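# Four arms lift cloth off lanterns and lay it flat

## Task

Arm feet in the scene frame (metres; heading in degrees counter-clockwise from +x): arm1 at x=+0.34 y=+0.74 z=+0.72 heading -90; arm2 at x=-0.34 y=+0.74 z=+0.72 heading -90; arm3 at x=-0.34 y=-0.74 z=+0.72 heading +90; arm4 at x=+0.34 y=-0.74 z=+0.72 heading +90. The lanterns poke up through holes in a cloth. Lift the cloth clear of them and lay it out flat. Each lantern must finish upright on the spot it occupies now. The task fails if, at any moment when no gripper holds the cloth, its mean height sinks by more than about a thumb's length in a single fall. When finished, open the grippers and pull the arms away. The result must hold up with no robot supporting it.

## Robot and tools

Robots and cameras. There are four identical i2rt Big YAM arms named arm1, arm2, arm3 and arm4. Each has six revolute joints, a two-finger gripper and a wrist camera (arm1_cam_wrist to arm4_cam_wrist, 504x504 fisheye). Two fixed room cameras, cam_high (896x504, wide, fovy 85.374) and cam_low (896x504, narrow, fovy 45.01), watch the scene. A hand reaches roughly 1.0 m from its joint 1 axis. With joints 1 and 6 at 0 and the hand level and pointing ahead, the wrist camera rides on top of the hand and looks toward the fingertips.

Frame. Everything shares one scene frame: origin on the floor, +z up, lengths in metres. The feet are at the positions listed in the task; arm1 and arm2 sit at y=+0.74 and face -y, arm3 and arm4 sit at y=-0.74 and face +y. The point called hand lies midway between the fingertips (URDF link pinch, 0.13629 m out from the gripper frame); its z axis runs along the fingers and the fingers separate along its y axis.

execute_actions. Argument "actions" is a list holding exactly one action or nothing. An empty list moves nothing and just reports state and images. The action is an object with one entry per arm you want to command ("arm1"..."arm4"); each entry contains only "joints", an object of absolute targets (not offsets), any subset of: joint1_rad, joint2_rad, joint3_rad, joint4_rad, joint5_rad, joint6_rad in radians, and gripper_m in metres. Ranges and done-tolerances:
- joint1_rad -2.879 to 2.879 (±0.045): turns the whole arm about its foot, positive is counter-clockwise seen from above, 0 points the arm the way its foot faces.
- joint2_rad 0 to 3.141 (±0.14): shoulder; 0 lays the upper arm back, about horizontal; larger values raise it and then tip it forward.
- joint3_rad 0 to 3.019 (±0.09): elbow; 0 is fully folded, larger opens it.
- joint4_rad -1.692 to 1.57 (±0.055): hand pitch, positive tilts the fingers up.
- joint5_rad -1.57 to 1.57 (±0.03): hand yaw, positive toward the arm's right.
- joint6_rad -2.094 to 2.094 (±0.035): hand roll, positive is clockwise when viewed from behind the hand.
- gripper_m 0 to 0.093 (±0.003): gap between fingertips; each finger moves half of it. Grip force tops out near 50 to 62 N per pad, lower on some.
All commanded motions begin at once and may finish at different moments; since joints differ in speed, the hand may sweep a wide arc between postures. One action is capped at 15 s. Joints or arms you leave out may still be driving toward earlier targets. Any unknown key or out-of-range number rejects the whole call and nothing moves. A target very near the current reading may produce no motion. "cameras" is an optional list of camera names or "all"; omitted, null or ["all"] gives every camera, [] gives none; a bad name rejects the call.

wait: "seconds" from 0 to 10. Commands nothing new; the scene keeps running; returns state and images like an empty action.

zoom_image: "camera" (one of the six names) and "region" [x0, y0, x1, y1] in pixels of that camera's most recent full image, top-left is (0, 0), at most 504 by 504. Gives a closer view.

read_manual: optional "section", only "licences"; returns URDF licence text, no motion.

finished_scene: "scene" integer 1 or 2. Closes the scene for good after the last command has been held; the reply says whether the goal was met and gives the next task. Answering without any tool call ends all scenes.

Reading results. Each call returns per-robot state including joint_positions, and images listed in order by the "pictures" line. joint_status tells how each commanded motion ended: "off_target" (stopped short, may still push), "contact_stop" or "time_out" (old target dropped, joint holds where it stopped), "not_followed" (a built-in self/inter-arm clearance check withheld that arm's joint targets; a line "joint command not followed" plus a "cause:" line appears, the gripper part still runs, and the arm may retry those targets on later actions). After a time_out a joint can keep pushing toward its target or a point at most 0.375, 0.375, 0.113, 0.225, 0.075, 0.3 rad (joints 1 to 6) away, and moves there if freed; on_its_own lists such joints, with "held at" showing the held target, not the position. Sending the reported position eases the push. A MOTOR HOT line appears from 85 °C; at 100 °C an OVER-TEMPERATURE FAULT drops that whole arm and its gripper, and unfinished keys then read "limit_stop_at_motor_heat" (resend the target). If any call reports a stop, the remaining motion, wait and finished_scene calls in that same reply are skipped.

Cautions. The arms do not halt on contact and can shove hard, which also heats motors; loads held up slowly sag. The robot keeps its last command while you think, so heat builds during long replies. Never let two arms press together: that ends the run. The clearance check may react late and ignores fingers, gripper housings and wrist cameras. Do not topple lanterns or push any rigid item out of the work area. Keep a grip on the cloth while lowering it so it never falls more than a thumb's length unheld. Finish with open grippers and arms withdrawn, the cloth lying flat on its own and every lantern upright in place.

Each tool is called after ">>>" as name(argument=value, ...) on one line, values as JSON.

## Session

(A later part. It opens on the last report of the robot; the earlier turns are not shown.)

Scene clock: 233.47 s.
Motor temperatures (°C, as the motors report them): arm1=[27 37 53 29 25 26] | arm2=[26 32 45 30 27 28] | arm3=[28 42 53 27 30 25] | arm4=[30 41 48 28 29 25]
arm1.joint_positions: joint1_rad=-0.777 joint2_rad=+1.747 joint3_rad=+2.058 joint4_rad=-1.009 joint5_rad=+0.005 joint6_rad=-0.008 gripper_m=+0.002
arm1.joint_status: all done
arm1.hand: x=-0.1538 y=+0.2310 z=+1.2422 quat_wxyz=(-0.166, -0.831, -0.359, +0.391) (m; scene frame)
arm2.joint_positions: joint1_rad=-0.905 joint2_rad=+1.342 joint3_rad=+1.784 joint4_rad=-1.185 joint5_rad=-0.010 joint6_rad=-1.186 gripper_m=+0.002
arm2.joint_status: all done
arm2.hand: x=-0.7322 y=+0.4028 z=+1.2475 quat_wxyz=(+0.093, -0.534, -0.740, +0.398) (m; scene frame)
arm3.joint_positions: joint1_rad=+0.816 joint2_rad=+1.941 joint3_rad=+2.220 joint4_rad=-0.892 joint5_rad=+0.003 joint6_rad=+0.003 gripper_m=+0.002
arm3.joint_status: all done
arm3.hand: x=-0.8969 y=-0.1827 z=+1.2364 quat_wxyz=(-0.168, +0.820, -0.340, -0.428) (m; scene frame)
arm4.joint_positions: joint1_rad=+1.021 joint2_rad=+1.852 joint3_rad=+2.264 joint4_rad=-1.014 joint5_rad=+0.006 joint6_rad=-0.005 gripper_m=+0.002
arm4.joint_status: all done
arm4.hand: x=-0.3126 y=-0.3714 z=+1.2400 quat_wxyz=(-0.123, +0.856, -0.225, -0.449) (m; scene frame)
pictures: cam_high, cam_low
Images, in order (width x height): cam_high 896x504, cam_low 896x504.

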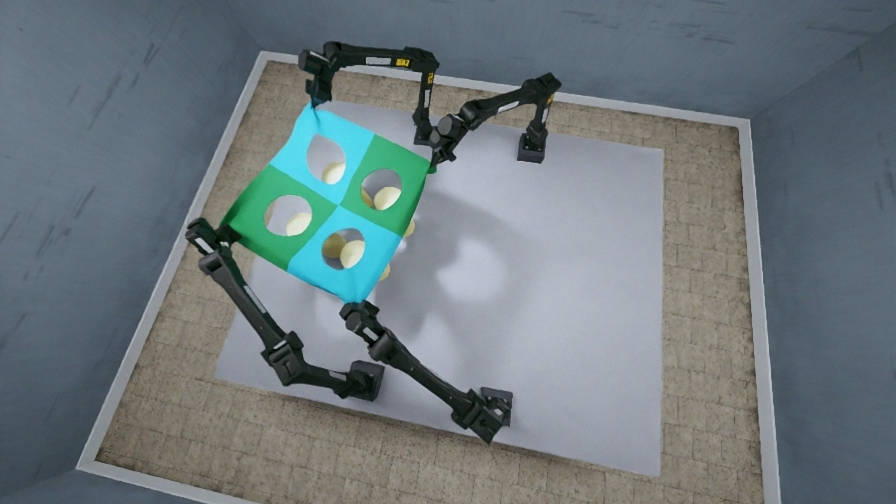

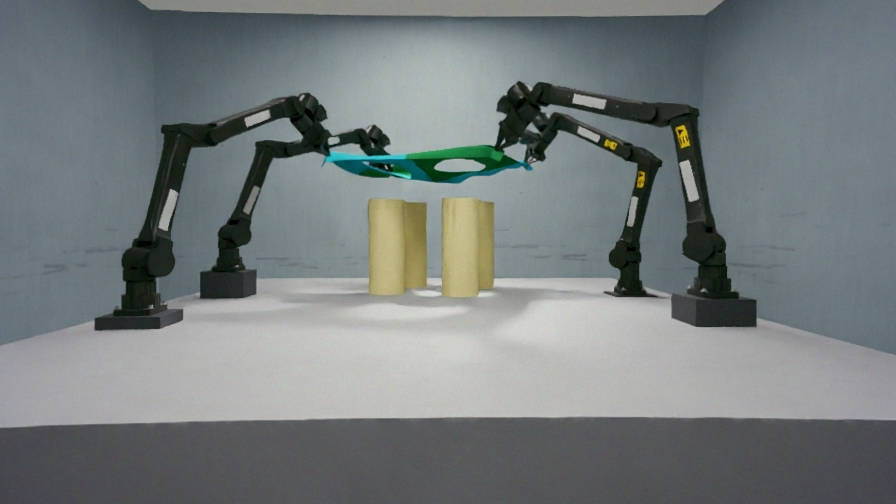

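>>> execute_actions(actions=[{"arm1":{"joints":{"joint1_rad":-0.633,"joint2_rad":1.543,"joint3_rad":1.878,"joint4_rad":-1.145,"joint6_rad":0.09}},"arm2":{"joints":{"joint1_rad":-0.714,"joint2_rad":1.209,"joint3_rad":1.705,"joint4_rad":-1.303,"joint6_rad":-1.03}},"arm3":{"joints":{"joint1_rad":0.69,"joint2_rad":1.628,"joint3_rad":1.853,"joint4_rad":-0.945,"joint6_rad":-0.21}},"arm4":{"joints":{"joint1_rad":0.872,"joint2_rad":1.534,"joint3_rad":1.925,"joint4_rad":-1.107,"joint6_rad":-0.22}}}], cameras=["cam_low"])

Scene clock: 263.73 s.
Motor temperatures (°C, as the motors report them): arm1=[27 37 54 29 25 26] | arm2=[26 32 46 30 27 28] | arm3=[28 42 58 27 30 25] | arm4=[30 41 48 28 29 25]
arm1.joint_positions: joint1_rad=-0.638 joint2_rad=+1.544 joint3_rad=+1.881 joint4_rad=-1.135 joint5_rad=+0.005 joint6_rad=+0.078 gripper_m=+0.002
arm1.joint_status: all done
arm1.hand: x=-0.0230 y=+0.2461 z=+1.2527 quat_wxyz=(-0.186, -0.840, -0.389, +0.330) (m; scene frame)
arm2.joint_positions: joint1_rad=-0.695 joint2_rad=+1.198 joint3_rad=+1.702 joint4_rad=-1.296 joint5_rad=-0.008 joint6_rad=-1.047 gripper_m=+0.002
arm2.joint_status: all done
arm2.hand: x=-0.6066 y=+0.3851 z=+1.2520 quat_wxyz=(+0.023, -0.512, -0.767, +0.386) (m; scene frame)
arm3.joint_positions: joint1_rad=+0.685 joint2_rad=+1.622 joint3_rad=+1.859 joint4_rad=-0.941 joint5_rad=+0.004 joint6_rad=-0.198 gripper_m=+0.002
arm3.joint_status: all done
arm3.hand: x=-0.7435 y=-0.2097 z=+1.2485 quat_wxyz=(-0.215, +0.851, -0.318, -0.359) (m; scene frame)
arm4.joint_positions: joint1_rad=+0.865 joint2_rad=+1.538 joint3_rad=+1.926 joint4_rad=-1.096 joint5_rad=+0.004 joint6_rad=-0.206 gripper_m=+0.002
arm4.joint_status: all done
arm4.hand: x=-0.1483 y=-0.3550 z=+1.2468 quat_wxyz=(-0.179, +0.884, -0.210, -0.378) (m; scene frame)
pictures: cam_low
Images, in order (width x height): cam_low 896x504.

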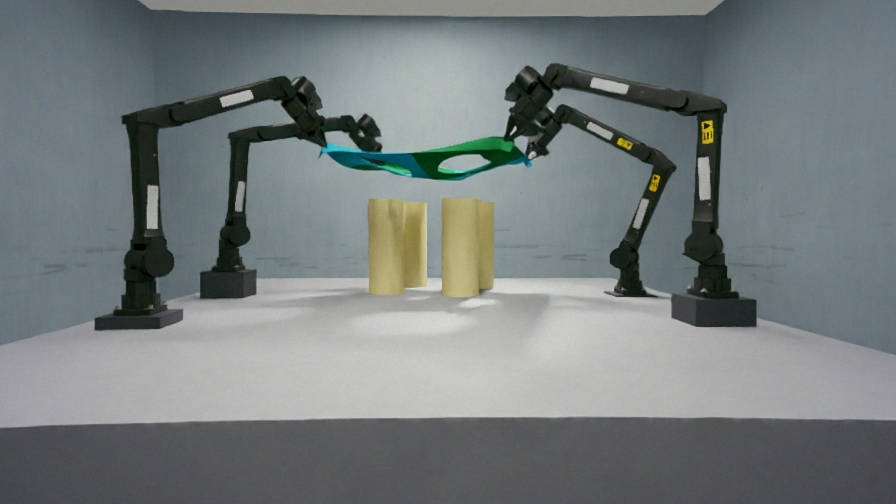

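>>> execute_actions(actions=[{"arm1":{"joints":{"joint1_rad":-0.396,"joint2_rad":1.288,"joint3_rad":1.617,"joint4_rad":-1.12,"joint6_rad":0.26}},"arm2":{"joints":{"joint1_rad":-0.369,"joint2_rad":1.086,"joint3_rad":1.616,"joint4_rad":-1.339,"joint6_rad":-0.75}},"arm3":{"joints":{"joint1_rad":0.426,"joint2_rad":1.343,"joint3_rad":1.587,"joint4_rad":-1.06,"joint6_rad":-0.54}},"arm4":{"joints":{"joint1_rad":0.578,"joint2_rad":1.248,"joint3_rad":1.696,"joint4_rad":-1.26,"joint6_rad":-0.59}}}], cameras=["cam_low"])

Scene clock: 281.47 s.
Motor temperatures (°C, as the motors report them): arm1=[27 36 50 29 25 26] | arm2=[26 31 43 30 27 28] | arm3=[28 41 53 27 30 25] | arm4=[30 40 45 28 29 25]
arm1.joint_positions: joint1_rad=-0.401 joint2_rad=+1.278 joint3_rad=+1.619 joint4_rad=-1.128 joint5_rad=+0.008 joint6_rad=+0.247 gripper_m=+0.002
arm1.joint_status: all done
arm1.hand: x=+0.1413 y=+0.2696 z=+1.2584 quat_wxyz=(-0.251, -0.824, -0.416, +0.291) (m; scene frame)
arm2.joint_positions: joint1_rad=-0.358 joint2_rad=+1.086 joint3_rad=+1.610 joint4_rad=-1.332 joint5_rad=-0.010 joint6_rad=-0.768 gripper_m=+0.002
arm2.joint_status: all done
arm2.hand: x=-0.4566 y=+0.3595 z=+1.2441 quat_wxyz=(-0.092, -0.491, -0.785, +0.367) (m; scene frame)
arm3.joint_positions: joint1_rad=+0.421 joint2_rad=+1.336 joint3_rad=+1.595 joint4_rad=-1.054 joint5_rad=+0.005 joint6_rad=-0.528 gripper_m=+0.002
arm3.joint_status: all done
arm3.hand: x=-0.5424 y=-0.2364 z=+1.2481 quat_wxyz=(-0.278, +0.879, -0.295, -0.251) (m; scene frame)
arm4.joint_positions: joint1_rad=+0.570 joint2_rad=+1.253 joint3_rad=+1.697 joint4_rad=-1.246 joint5_rad=+0.002 joint6_rad=-0.576 gripper_m=+0.002
arm4.joint_status: all done
arm4.hand: x=+0.0607 y=-0.3414 z=+1.2500 quat_wxyz=(-0.262, +0.909, -0.180, -0.268) (m; scene frame)
pictures: cam_low
Images, in order (width x height): cam_low 896x504.

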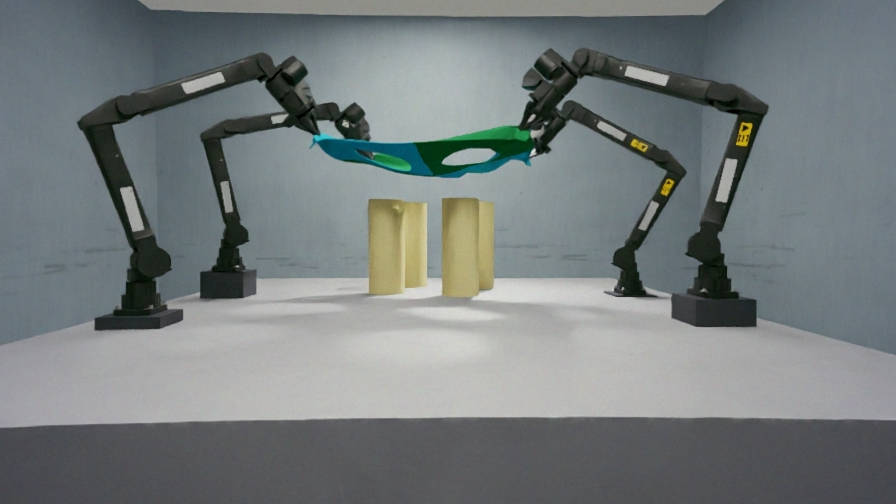

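>>> execute_actions(actions=[{"arm1":{"joints":{"joint1_rad":-0.05,"joint2_rad":1.148,"joint3_rad":1.503,"joint4_rad":-1.16,"joint6_rad":0.52}},"arm2":{"joints":{"joint1_rad":0.053,"joint3_rad":1.63,"joint6_rad":-0.41}},"arm3":{"joints":{"joint1_rad":0.012,"joint2_rad":1.167,"joint3_rad":1.445,"joint4_rad":-1.094,"joint6_rad":-1.03}},"arm4":{"joints":{"joint1_rad":0.093,"joint2_rad":1.086,"joint3_rad":1.576,"joint4_rad":-1.3,"joint6_rad":-1.145}}}], cameras=["cam_high"])

Scene clock: 294.47 s.
Motor temperatures (°C, as the motors report them): arm1=[27 35 49 29 25 26] | arm2=[26 31 43 30 27 28] | arm3=[28 39 52 27 30 25] | arm4=[30 39 44 28 29 25]
arm1.joint_positions: joint1_rad=-0.057 joint2_rad=+1.153 joint3_rad=+1.496 joint4_rad=-1.150 joint5_rad=+0.010 joint6_rad=+0.507 gripper_m=+0.002
arm1.joint_status: all done
arm1.hand: x=+0.3135 y=+0.2829 z=+1.2471 quat_wxyz=(-0.317, -0.809, -0.452, +0.200) (m; scene frame)
arm2.joint_positions: joint1_rad=+0.061 joint2_rad=+1.086 joint3_rad=+1.610 joint4_rad=-1.332 joint5_rad=-0.012 joint6_rad=-0.428 gripper_m=+0.002
arm2.joint_status: all done
arm2.hand: x=-0.2887 y=+0.3412 z=+1.2426 quat_wxyz=(-0.219, -0.459, -0.805, +0.306) (m; scene frame)
arm3.joint_positions: joint1_rad=+0.003 joint2_rad=+1.165 joint3_rad=+1.447 joint4_rad=-1.088 joint5_rad=+0.004 joint6_rad=-1.019 gripper_m=+0.002
arm3.joint_status: all done
arm3.hand: x=-0.3229 y=-0.2630 z=+1.2440 quat_wxyz=(-0.354, +0.892, -0.262, -0.100) (m; scene frame)
arm4.joint_positions: joint1_rad=+0.101 joint2_rad=+1.085 joint3_rad=+1.573 joint4_rad=-1.284 joint5_rad=+0.000 joint6_rad=-1.132 gripper_m=+0.002
arm4.joint_status: all done
arm4.hand: x=+0.2796 y=-0.3292 z=+1.2517 quat_wxyz=(-0.362, +0.915, -0.140, -0.106) (m; scene frame)
pictures: cam_high
Images, in order (width x height): cam_high 896x504.

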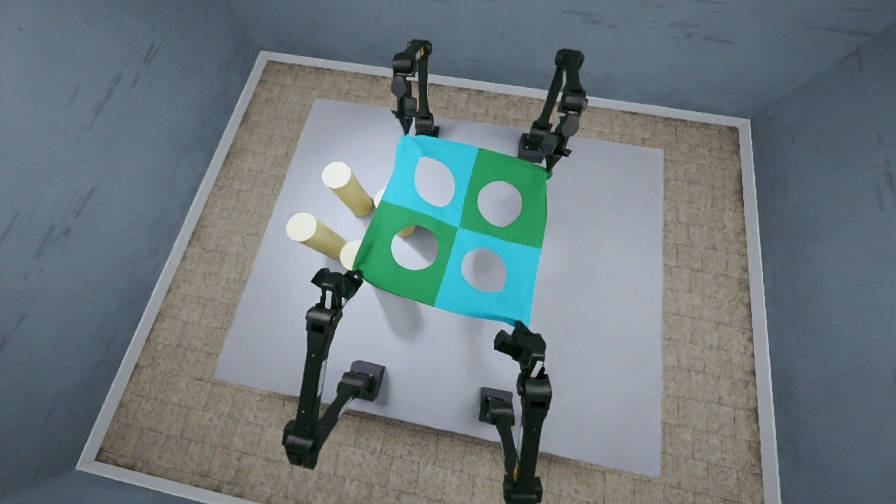

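>>> execute_actions(actions=[{"arm1":{"joints":{"joint1_rad":0.354,"joint2_rad":1.203,"joint3_rad":1.43,"joint6_rad":0.84}},"arm2":{"joints":{"joint1_rad":0.412,"joint2_rad":1.253,"joint4_rad":-1.215,"joint6_rad":-0.13}},"arm3":{"joints":{"joint1_rad":-0.459,"joint2_rad":1.265,"joint3_rad":1.455,"joint4_rad":-1.148,"joint6_rad":-1.58}},"arm4":{"joints":{"joint1_rad":-0.439,"joint2_rad":1.234,"joint3_rad":1.588,"joint4_rad":-1.327,"joint6_rad":-1.75}}}], cameras=["cam_high"])

Scene clock: 320.20 s.
Motor temperatures (°C, as the motors report them): arm1=[27 34 50 29 25 26] | arm2=[26 31 44 30 28 28] | arm3=[28 38 52 27 30 25] | arm4=[30 38 44 28 29 25]
arm1.joint_positions: joint1_rad=+0.347 joint2_rad=+1.209 joint3_rad=+1.424 joint4_rad=-1.153 joint5_rad=+0.009 joint6_rad=+0.826 gripper_m=+0.002
arm1.joint_status: all done
arm1.hand: x=+0.4995 y=+0.3023 z=+1.1841 quat_wxyz=(-0.307, -0.808, -0.498, +0.064) (m; scene frame)
arm2.joint_positions: joint1_rad=+0.431 joint2_rad=+1.272 joint3_rad=+1.610 joint4_rad=-1.225 joint5_rad=-0.010 joint6_rad=-0.148 gripper_m=+0.002
arm2.joint_status: all done
arm2.hand: x=-0.1076 y=+0.3066 z=+1.1786 quat_wxyz=(-0.272, -0.429, -0.838, +0.199) (m; scene frame)
arm3.joint_positions: joint1_rad=-0.470 joint2_rad=+1.289 joint3_rad=+1.447 joint4_rad=-1.136 joint5_rad=+0.003 joint6_rad=-1.570 gripper_m=+0.002
arm3.joint_status: all done
arm3.hand: x=-0.0985 y=-0.2974 z=+1.1773 quat_wxyz=(-0.277, +0.930, -0.232, +0.069) (m; scene frame)
arm4.joint_positions: joint1_rad=-0.436 joint2_rad=+1.247 joint3_rad=+1.573 joint4_rad=-1.312 joint5_rad=-0.005 joint6_rad=-1.739 gripper_m=+0.002
arm4.joint_status: all done
arm4.hand: x=+0.5156 y=-0.3135 z=+1.1797 quat_wxyz=(-0.277, +0.951, -0.111, +0.079) (m; scene frame)
pictures: cam_high
Images, in order (width x height): cam_high 896x504.

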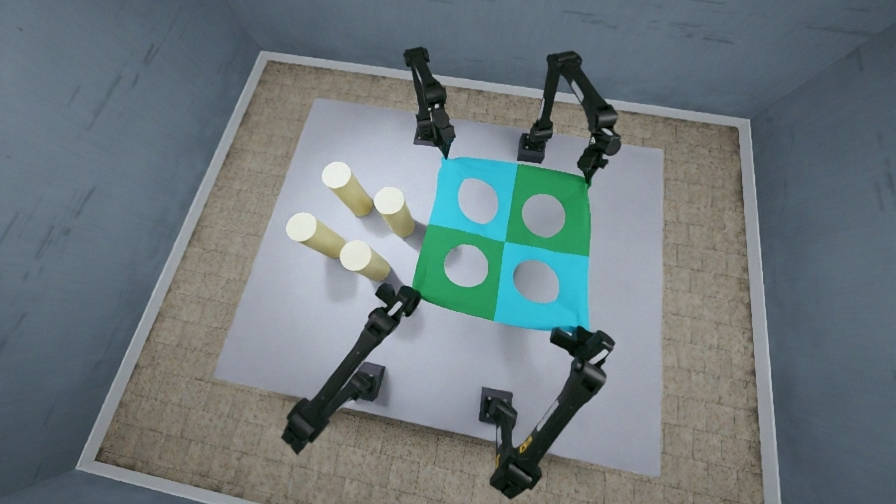

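>>> execute_actions(actions=[{"arm1":{"joints":{"joint2_rad":1.409,"joint3_rad":1.155,"joint4_rad":-0.99}},"arm2":{"joints":{"joint2_rad":1.429,"joint3_rad":1.332,"joint4_rad":-1.172}},"arm3":{"joints":{"joint2_rad":1.494,"joint3_rad":1.183,"joint4_rad":-0.967}},"arm4":{"joints":{"joint2_rad":1.377,"joint3_rad":1.228,"joint4_rad":-1.098}}}], cameras=["cam_low"])

Scene clock: 335.63 s.
Motor temperatures (°C, as the motors report them): arm1=[27 34 50 29 25 26] | arm2=[26 31 45 30 28 28] | arm3=[28 38 53 27 30 25] | arm4=[30 38 45 28 29 25]
arm1.joint_positions: joint1_rad=+0.346 joint2_rad=+1.428 joint3_rad=+1.124 joint4_rad=-1.004 joint5_rad=+0.009 joint6_rad=+0.827 gripper_m=+0.002
arm1.joint_status: all done
arm1.hand: x=+0.4973 y=+0.3069 z=+0.9557 quat_wxyz=(-0.131, -0.843, -0.520, +0.031) (m; scene frame)
arm2.joint_positions: joint1_rad=+0.431 joint2_rad=+1.441 joint3_rad=+1.310 joint4_rad=-1.170 joint5_rad=-0.010 joint6_rad=-0.147 gripper_m=+0.002
arm2.joint_status: all done
arm2.hand: x=-0.1130 y=+0.3105 z=+0.9580 quat_wxyz=(-0.110, -0.454, -0.881, +0.082) (m; scene frame)
arm3.joint_positions: joint1_rad=-0.470 joint2_rad=+1.505 joint3_rad=+1.170 joint4_rad=-0.974 joint5_rad=+0.003 joint6_rad=-1.571 gripper_m=+0.002
arm3.joint_status: all done
arm3.hand: x=-0.1039 y=-0.3065 z=+0.9580 quat_wxyz=(-0.119, +0.963, -0.240, +0.030) (m; scene frame)
arm4.joint_positions: joint1_rad=-0.436 joint2_rad=+1.392 joint3_rad=+1.215 joint4_rad=-1.114 joint5_rad=-0.006 joint6_rad=-1.740 gripper_m=+0.002
arm4.joint_status: all done
arm4.hand: x=+0.5163 y=-0.3117 z=+0.9631 quat_wxyz=(-0.134, +0.984, -0.115, +0.037) (m; scene frame)
pictures: cam_low
Images, in order (width x height): cam_low 896x504.

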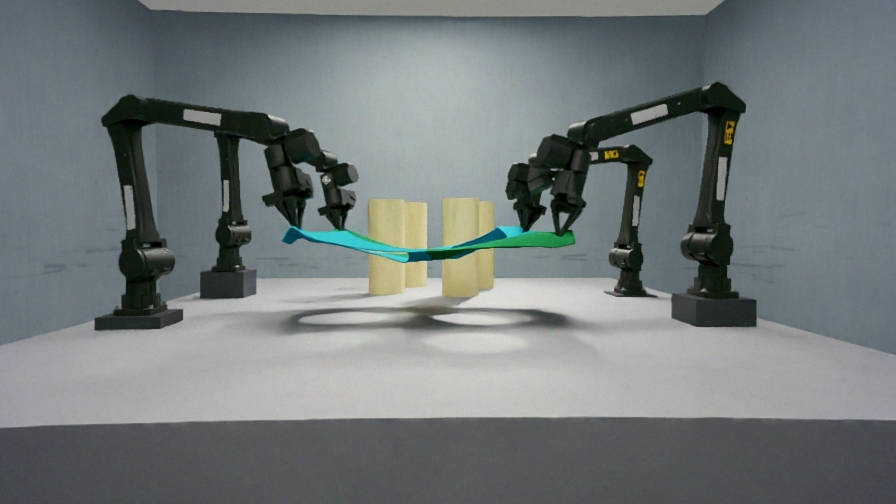

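>>> execute_actions(actions=[], cameras=["cam_high","cam_low"])

Scene clock: 359.73 s.
Motor temperatures (°C, as the motors report them): arm1=[27 35 52 29 25 26] | arm2=[26 32 45 30 28 28] | arm3=[28 39 53 27 30 25] | arm4=[30 38 45 28 29 25]
arm1.joint_positions: joint1_rad=+0.346 joint2_rad=+1.428 joint3_rad=+1.124 joint4_rad=-1.004 joint5_rad=+0.009 joint6_rad=+0.827 gripper_m=+0.002
arm1.joint_status: all done
arm1.hand: x=+0.4973 y=+0.3069 z=+0.9557 quat_wxyz=(-0.131, -0.843, -0.520, +0.031) (m; scene frame)
arm2.joint_positions: joint1_rad=+0.431 joint2_rad=+1.441 joint3_rad=+1.310 joint4_rad=-1.170 joint5_rad=-0.010 joint6_rad=-0.147 gripper_m=+0.002
arm2.joint_status: all done
arm2.hand: x=-0.1130 y=+0.3105 z=+0.9580 quat_wxyz=(-0.110, -0.454, -0.881, +0.082) (m; scene frame)
arm3.joint_positions: joint1_rad=-0.470 joint2_rad=+1.505 joint3_rad=+1.170 joint4_rad=-0.974 joint5_rad=+0.003 joint6_rad=-1.571 gripper_m=+0.002
arm3.joint_status: all done
arm3.hand: x=-0.1039 y=-0.3065 z=+0.9580 quat_wxyz=(-0.119, +0.963, -0.240, +0.030) (m; scene frame)
arm4.joint_positions: joint1_rad=-0.436 joint2_rad=+1.392 joint3_rad=+1.215 joint4_rad=-1.114 joint5_rad=-0.006 joint6_rad=-1.740 gripper_m=+0.002
arm4.joint_status: all done
arm4.hand: x=+0.5163 y=-0.3117 z=+0.9631 quat_wxyz=(-0.134, +0.984, -0.115, +0.037) (m; scene frame)
pictures: cam_high, cam_low
Images, in order (width x height): cam_high 896x504, cam_low 896x504.

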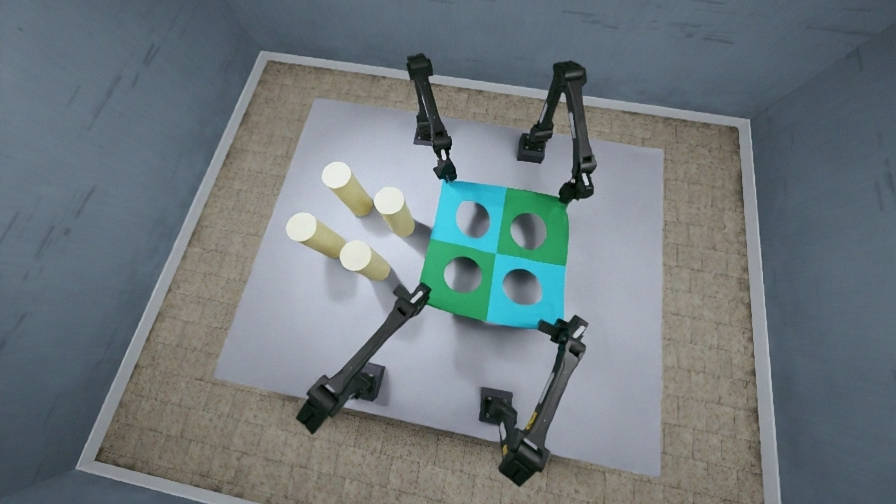

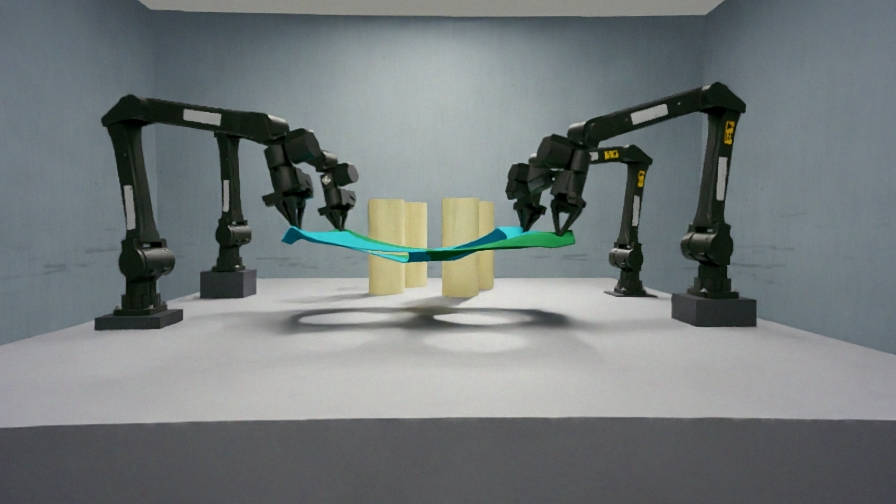

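>>> execute_actions(actions=[{"arm1":{"joints":{"joint2_rad":1.732,"joint3_rad":0.94,"joint4_rad":-0.5}},"arm2":{"joints":{"joint2_rad":1.662,"joint3_rad":1.047,"joint4_rad":-0.7}},"arm3":{"joints":{"joint2_rad":1.83,"joint3_rad":1.013,"joint4_rad":-0.5}},"arm4":{"joints":{"joint2_rad":1.645,"joint3_rad":0.95,"joint4_rad":-0.61}}}], cameras=["cam_high","cam_low"])

Scene clock: 376.27 s.
Motor temperatures (°C, as the motors report them): arm1=[27 35 52 29 26 26] | arm2=[26 32 46 29 28 28] | arm3=[28 39 53 27 30 25] | arm4=[30 38 45 28 29 25]
arm1.joint_positions: joint1_rad=+0.342 joint2_rad=+1.755 joint3_rad=+0.930 joint4_rad=-0.520 joint5_rad=+0.012 joint6_rad=+0.827 gripper_m=+0.002
arm1.joint_status: all done
arm1.hand: x=+0.4984 y=+0.2967 z=+0.7624 quat_wxyz=(-0.112, -0.846, -0.520, +0.028) (m; scene frame)
arm2.joint_positions: joint1_rad=+0.431 joint2_rad=+1.671 joint3_rad=+1.037 joint4_rad=-0.707 joint5_rad=-0.010 joint6_rad=-0.147 gripper_m=+0.002
arm2.joint_status: all done
arm2.hand: x=-0.1118 y=+0.3025 z=+0.7651 quat_wxyz=(-0.094, -0.455, -0.883, +0.070) (m; scene frame)
arm3.joint_positions: joint1_rad=-0.468 joint2_rad=+1.849 joint3_rad=+1.011 joint4_rad=-0.513 joint5_rad=+0.003 joint6_rad=-1.571 gripper_m=+0.002
arm3.joint_status: all done
arm3.hand: x=-0.1012 y=-0.2991 z=+0.7598 quat_wxyz=(-0.099, +0.966, -0.240, +0.025) (m; scene frame)
arm4.joint_positions: joint1_rad=-0.432 joint2_rad=+1.659 joint3_rad=+0.945 joint4_rad=-0.630 joint5_rad=-0.008 joint6_rad=-1.740 gripper_m=+0.002
arm4.joint_status: all done
arm4.hand: x=+0.5151 y=-0.3093 z=+0.7634 quat_wxyz=(-0.110, +0.987, -0.113, +0.028) (m; scene frame)
pictures: cam_high, cam_low
Images, in order (width x height): cam_high 896x504, cam_low 896x504.

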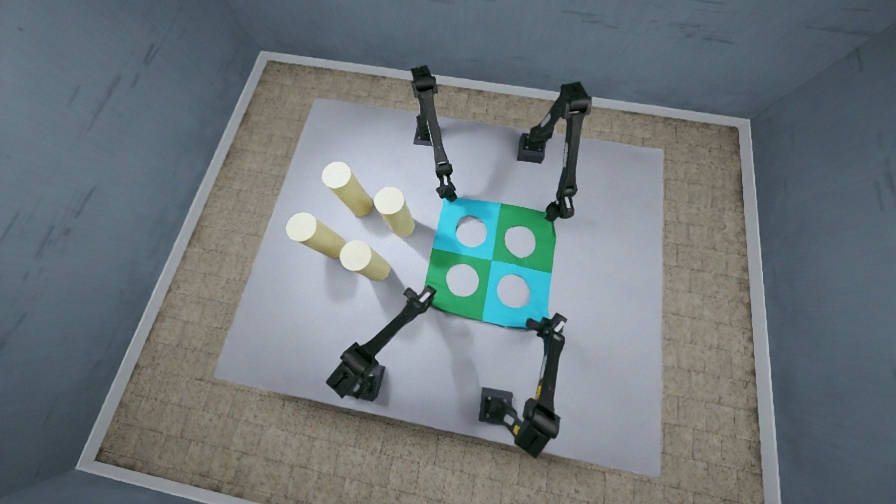

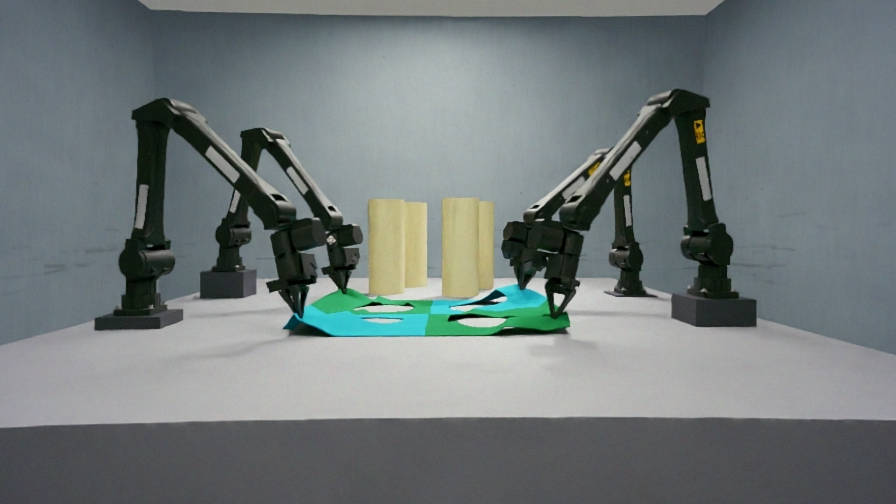

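>>> execute_actions(actions=[{"arm1":{"joints":{"joint2_rad":1.795}},"arm2":{"joints":{"joint2_rad":1.72}},"arm3":{"joints":{"joint2_rad":1.885}},"arm4":{"joints":{"joint2_rad":1.705}}}], cameras=[])

>>> execute_actions(actions=[{"arm1":{"joints":{"gripper_m":0.07}},"arm2":{"joints":{"gripper_m":0.07}},"arm3":{"joints":{"gripper_m":0.07}},"arm4":{"joints":{"gripper_m":0.07}}}])

Scene clock: 386.50 s.
Motor temperatures (°C, as the motors report them): arm1=[27 35 49 29 26 26] | arm2=[26 32 44 30 28 28] | arm3=[28 39 51 27 30 25] | arm4=[30 39 44 28 29 25]
arm1.joint_positions: joint1_rad=+0.342 joint2_rad=+1.776 joint3_rad=+0.930 joint4_rad=-0.519 joint5_rad=+0.012 joint6_rad=+0.827 gripper_m=+0.002
arm1.joint_status: all done
arm1.hand: x=+0.4973 y=+0.2997 z=+0.7530 quat_wxyz=(-0.103, -0.847, -0.520, +0.027) (m; scene frame)
arm2.joint_positions: joint1_rad=+0.431 joint2_rad=+1.699 joint3_rad=+1.037 joint4_rad=-0.706 joint5_rad=-0.010 joint6_rad=-0.147 gripper_m=+0.002
arm2.joint_status: all done
arm2.hand: x=-0.1132 y=+0.3048 z=+0.7519 quat_wxyz=(-0.083, -0.456, -0.884, +0.062) (m; scene frame)
arm3.joint_positions: joint1_rad=-0.468 joint2_rad=+1.877 joint3_rad=+1.011 joint4_rad=-0.513 joint5_rad=+0.003 joint6_rad=-1.571 gripper_m=+0.002
arm3.joint_status: all done
arm3.hand: x=-0.1037 y=-0.3038 z=+0.7466 quat_wxyz=(-0.085, +0.967, -0.240, +0.021) (m; scene frame)
arm4.joint_positions: joint1_rad=-0.432 joint2_rad=+1.697 joint3_rad=+0.945 joint4_rad=-0.629 joint5_rad=-0.007 joint6_rad=-1.740 gripper_m=+0.002
arm4.joint_status: all done
arm4.hand: x=+0.5134 y=-0.3137 z=+0.7466 quat_wxyz=(-0.092, +0.989, -0.113, +0.023) (m; scene frame)
pictures: none
No camera images: the call's "cameras" was empty. Leave "cameras" out to get every camera's image.

Scene clock: 387.17 s.
Motor temperatures (°C, as the motors report them): arm1=[27 35 49 29 26 26] | arm2=[26 32 44 30 28 28] | arm3=[28 39 51 27 30 25] | arm4=[30 39 44 28 29 25]
arm1.joint_positions: joint1_rad=+0.347 joint2_rad=+1.776 joint3_rad=+0.930 joint4_rad=-0.514 joint5_rad=+0.002 joint6_rad=+0.831 gripper_m=+0.070
arm1.joint_status: all done
arm1.hand: x=+0.5016 y=+0.3000 z=+0.7533 quat_wxyz=(-0.106, -0.847, -0.521, +0.022) (m; scene frame)
arm2.joint_positions: joint1_rad=+0.421 joint2_rad=+1.699 joint3_rad=+1.037 joint4_rad=-0.706 joint5_rad=-0.002 joint6_rad=-0.146 gripper_m=+0.070
arm2.joint_status: all done
arm2.hand: x=-0.1191 y=+0.3019 z=+0.7520 quat_wxyz=(-0.080, -0.462, -0.881, +0.065) (m; scene frame)
arm3.joint_positions: joint1_rad=-0.467 joint2_rad=+1.877 joint3_rad=+1.011 joint4_rad=-0.513 joint5_rad=+0.003 joint6_rad=-1.571 gripper_m=+0.070
arm3.joint_status: all done
arm3.hand: x=-0.1044 y=-0.3034 z=+0.7466 quat_wxyz=(-0.085, +0.967, -0.239, +0.021) (m; scene frame)
arm4.joint_positions: joint1_rad=-0.432 joint2_rad=+1.697 joint3_rad=+0.945 joint4_rad=-0.627 joint5_rad=-0.004 joint6_rad=-1.740 gripper_m=+0.070
arm4.joint_status: all done
arm4.hand: x=+0.5141 y=-0.3135 z=+0.7466 quat_wxyz=(-0.092, +0.989, -0.113, +0.025) (m; scene frame)
pictures: arm1_cam_wrist, arm2_cam_wrist, arm3_cam_wrist, arm4_cam_wrist, cam_high, cam_low
Images, in order (width x height): arm1_cam_wrist 504x504, arm2_cam_wrist 504x504, arm3_cam_wrist 504x504, arm4_cam_wrist 504x504, cam_high 896x504, cam_low 896x504.

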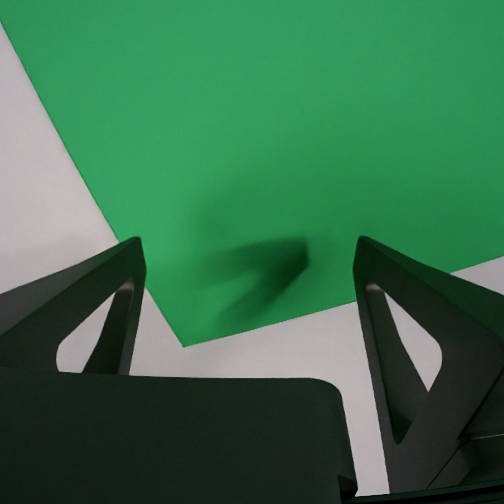

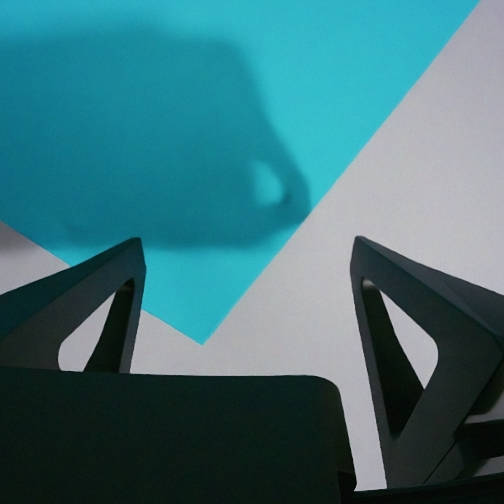

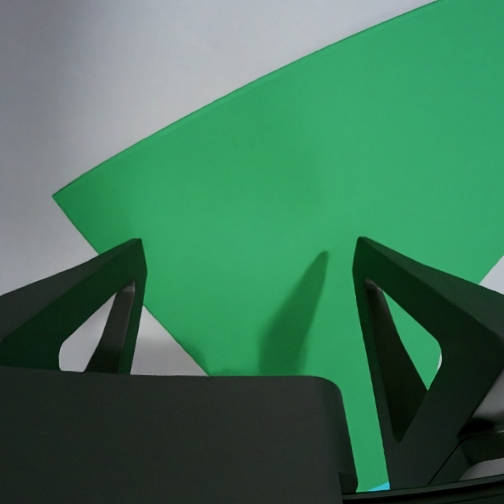

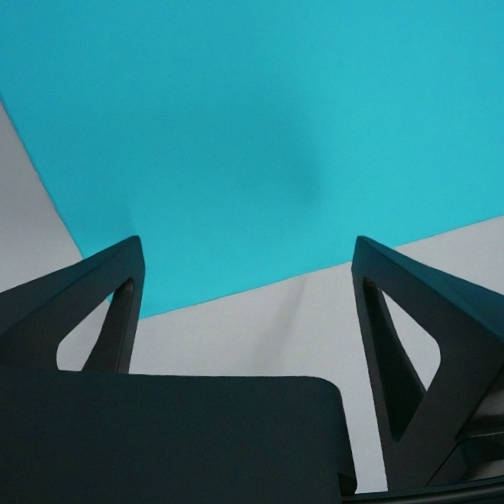

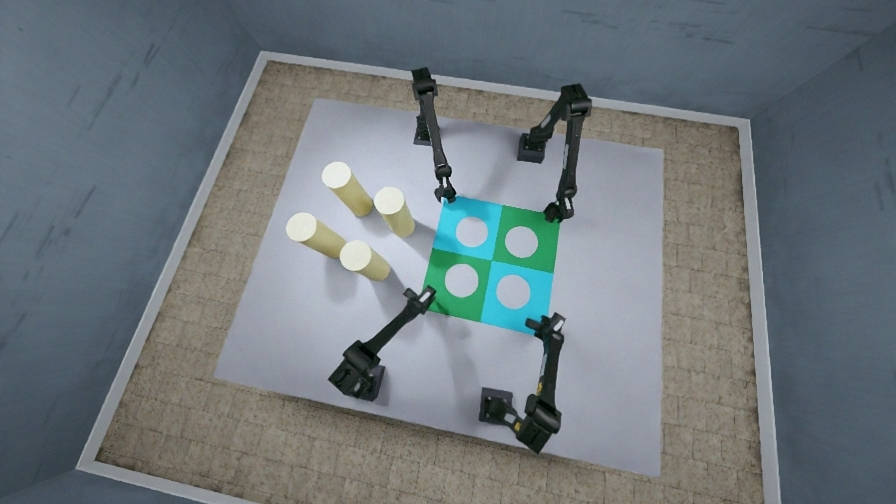

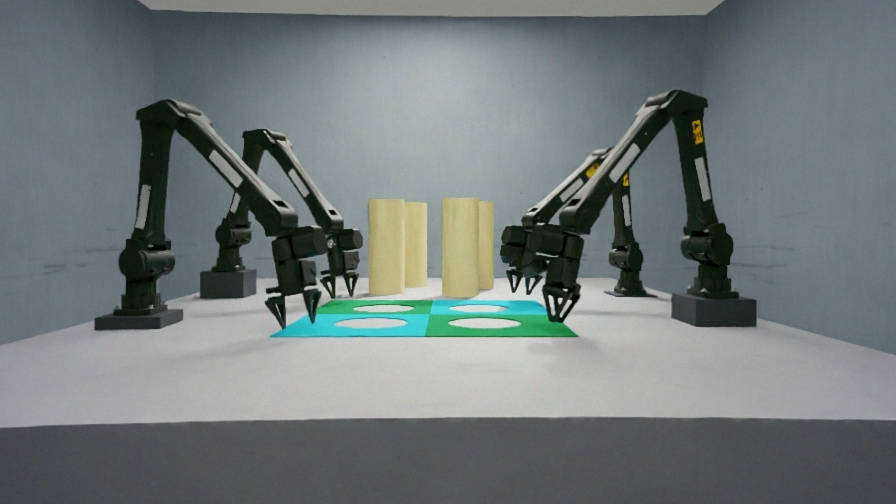

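Flat. Retreat.

>>> execute_actions(actions=[{"arm1":{"joints":{"joint2_rad":0.9}},"arm2":{"joints":{"joint2_rad":0.9}},"arm3":{"joints":{"joint2_rad":0.9}},"arm4":{"joints":{"joint2_rad":0.9}}}], cameras=["cam_high","cam_low"])

Scene clock: 392.87 s.
Motor temperatures (°C, as the motors report them): arm1=[27 35 49 29 25 26] | arm2=[26 32 44 30 28 28] | arm3=[28 39 50 27 30 25] | arm4=[30 38 43 28 29 25]
arm1.joint_positions: joint1_rad=+0.347 joint2_rad=+0.894 joint3_rad=+0.930 joint4_rad=-0.509 joint5_rad=+0.002 joint6_rad=+0.831 gripper_m=+0.070
arm1.joint_status: all done
arm1.hand: x=+0.4899 y=+0.3322 z=+1.1620 quat_wxyz=(-0.515, -0.725, -0.446, +0.099) (m; scene frame)
arm2.joint_positions: joint1_rad=+0.421 joint2_rad=+0.891 joint3_rad=+1.037 joint4_rad=-0.706 joint5_rad=-0.002 joint6_rad=-0.146 gripper_m=+0.070
arm2.joint_status: all done
arm2.hand: x=-0.1442 y=+0.3644 z=+1.1228 quat_wxyz=(-0.390, -0.403, -0.775, +0.290) (m; scene frame)
arm3.joint_positions: joint1_rad=-0.467 joint2_rad=+0.892 joint3_rad=+1.011 joint4_rad=-0.511 joint5_rad=+0.003 joint6_rad=-1.571 gripper_m=+0.070
arm3.joint_status: all done
arm3.hand: x=-0.1239 y=-0.3431 z=+1.2277 quat_wxyz=(-0.533, +0.811, -0.202, +0.132) (m; scene frame)
arm4.joint_positions: joint1_rad=-0.432 joint2_rad=+0.891 joint3_rad=+0.945 joint4_rad=-0.625 joint5_rad=-0.003 joint6_rad=-1.740 gripper_m=+0.070
arm4.joint_status: all done
arm4.hand: x=+0.4994 y=-0.3482 z=+1.1067 quat_wxyz=(-0.461, +0.872, -0.099, +0.133) (m; scene frame)
pictures: cam_high, cam_low
Images, in order (width x height): cam_high 896x504, cam_low 896x504.

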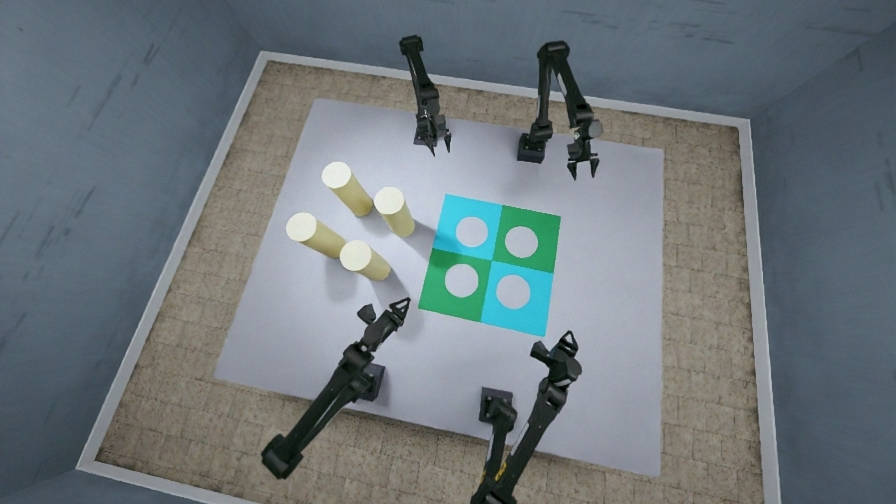

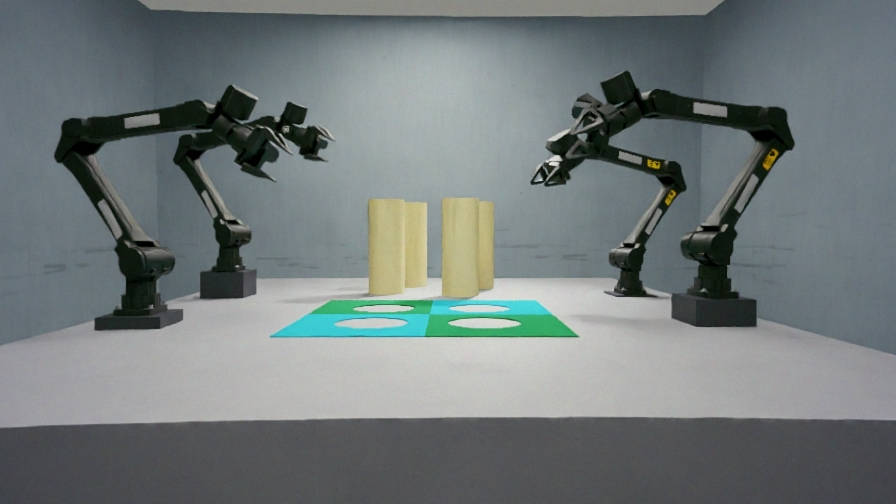

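>>> finished_scene(scene=2)

The scene is finished: the task was done.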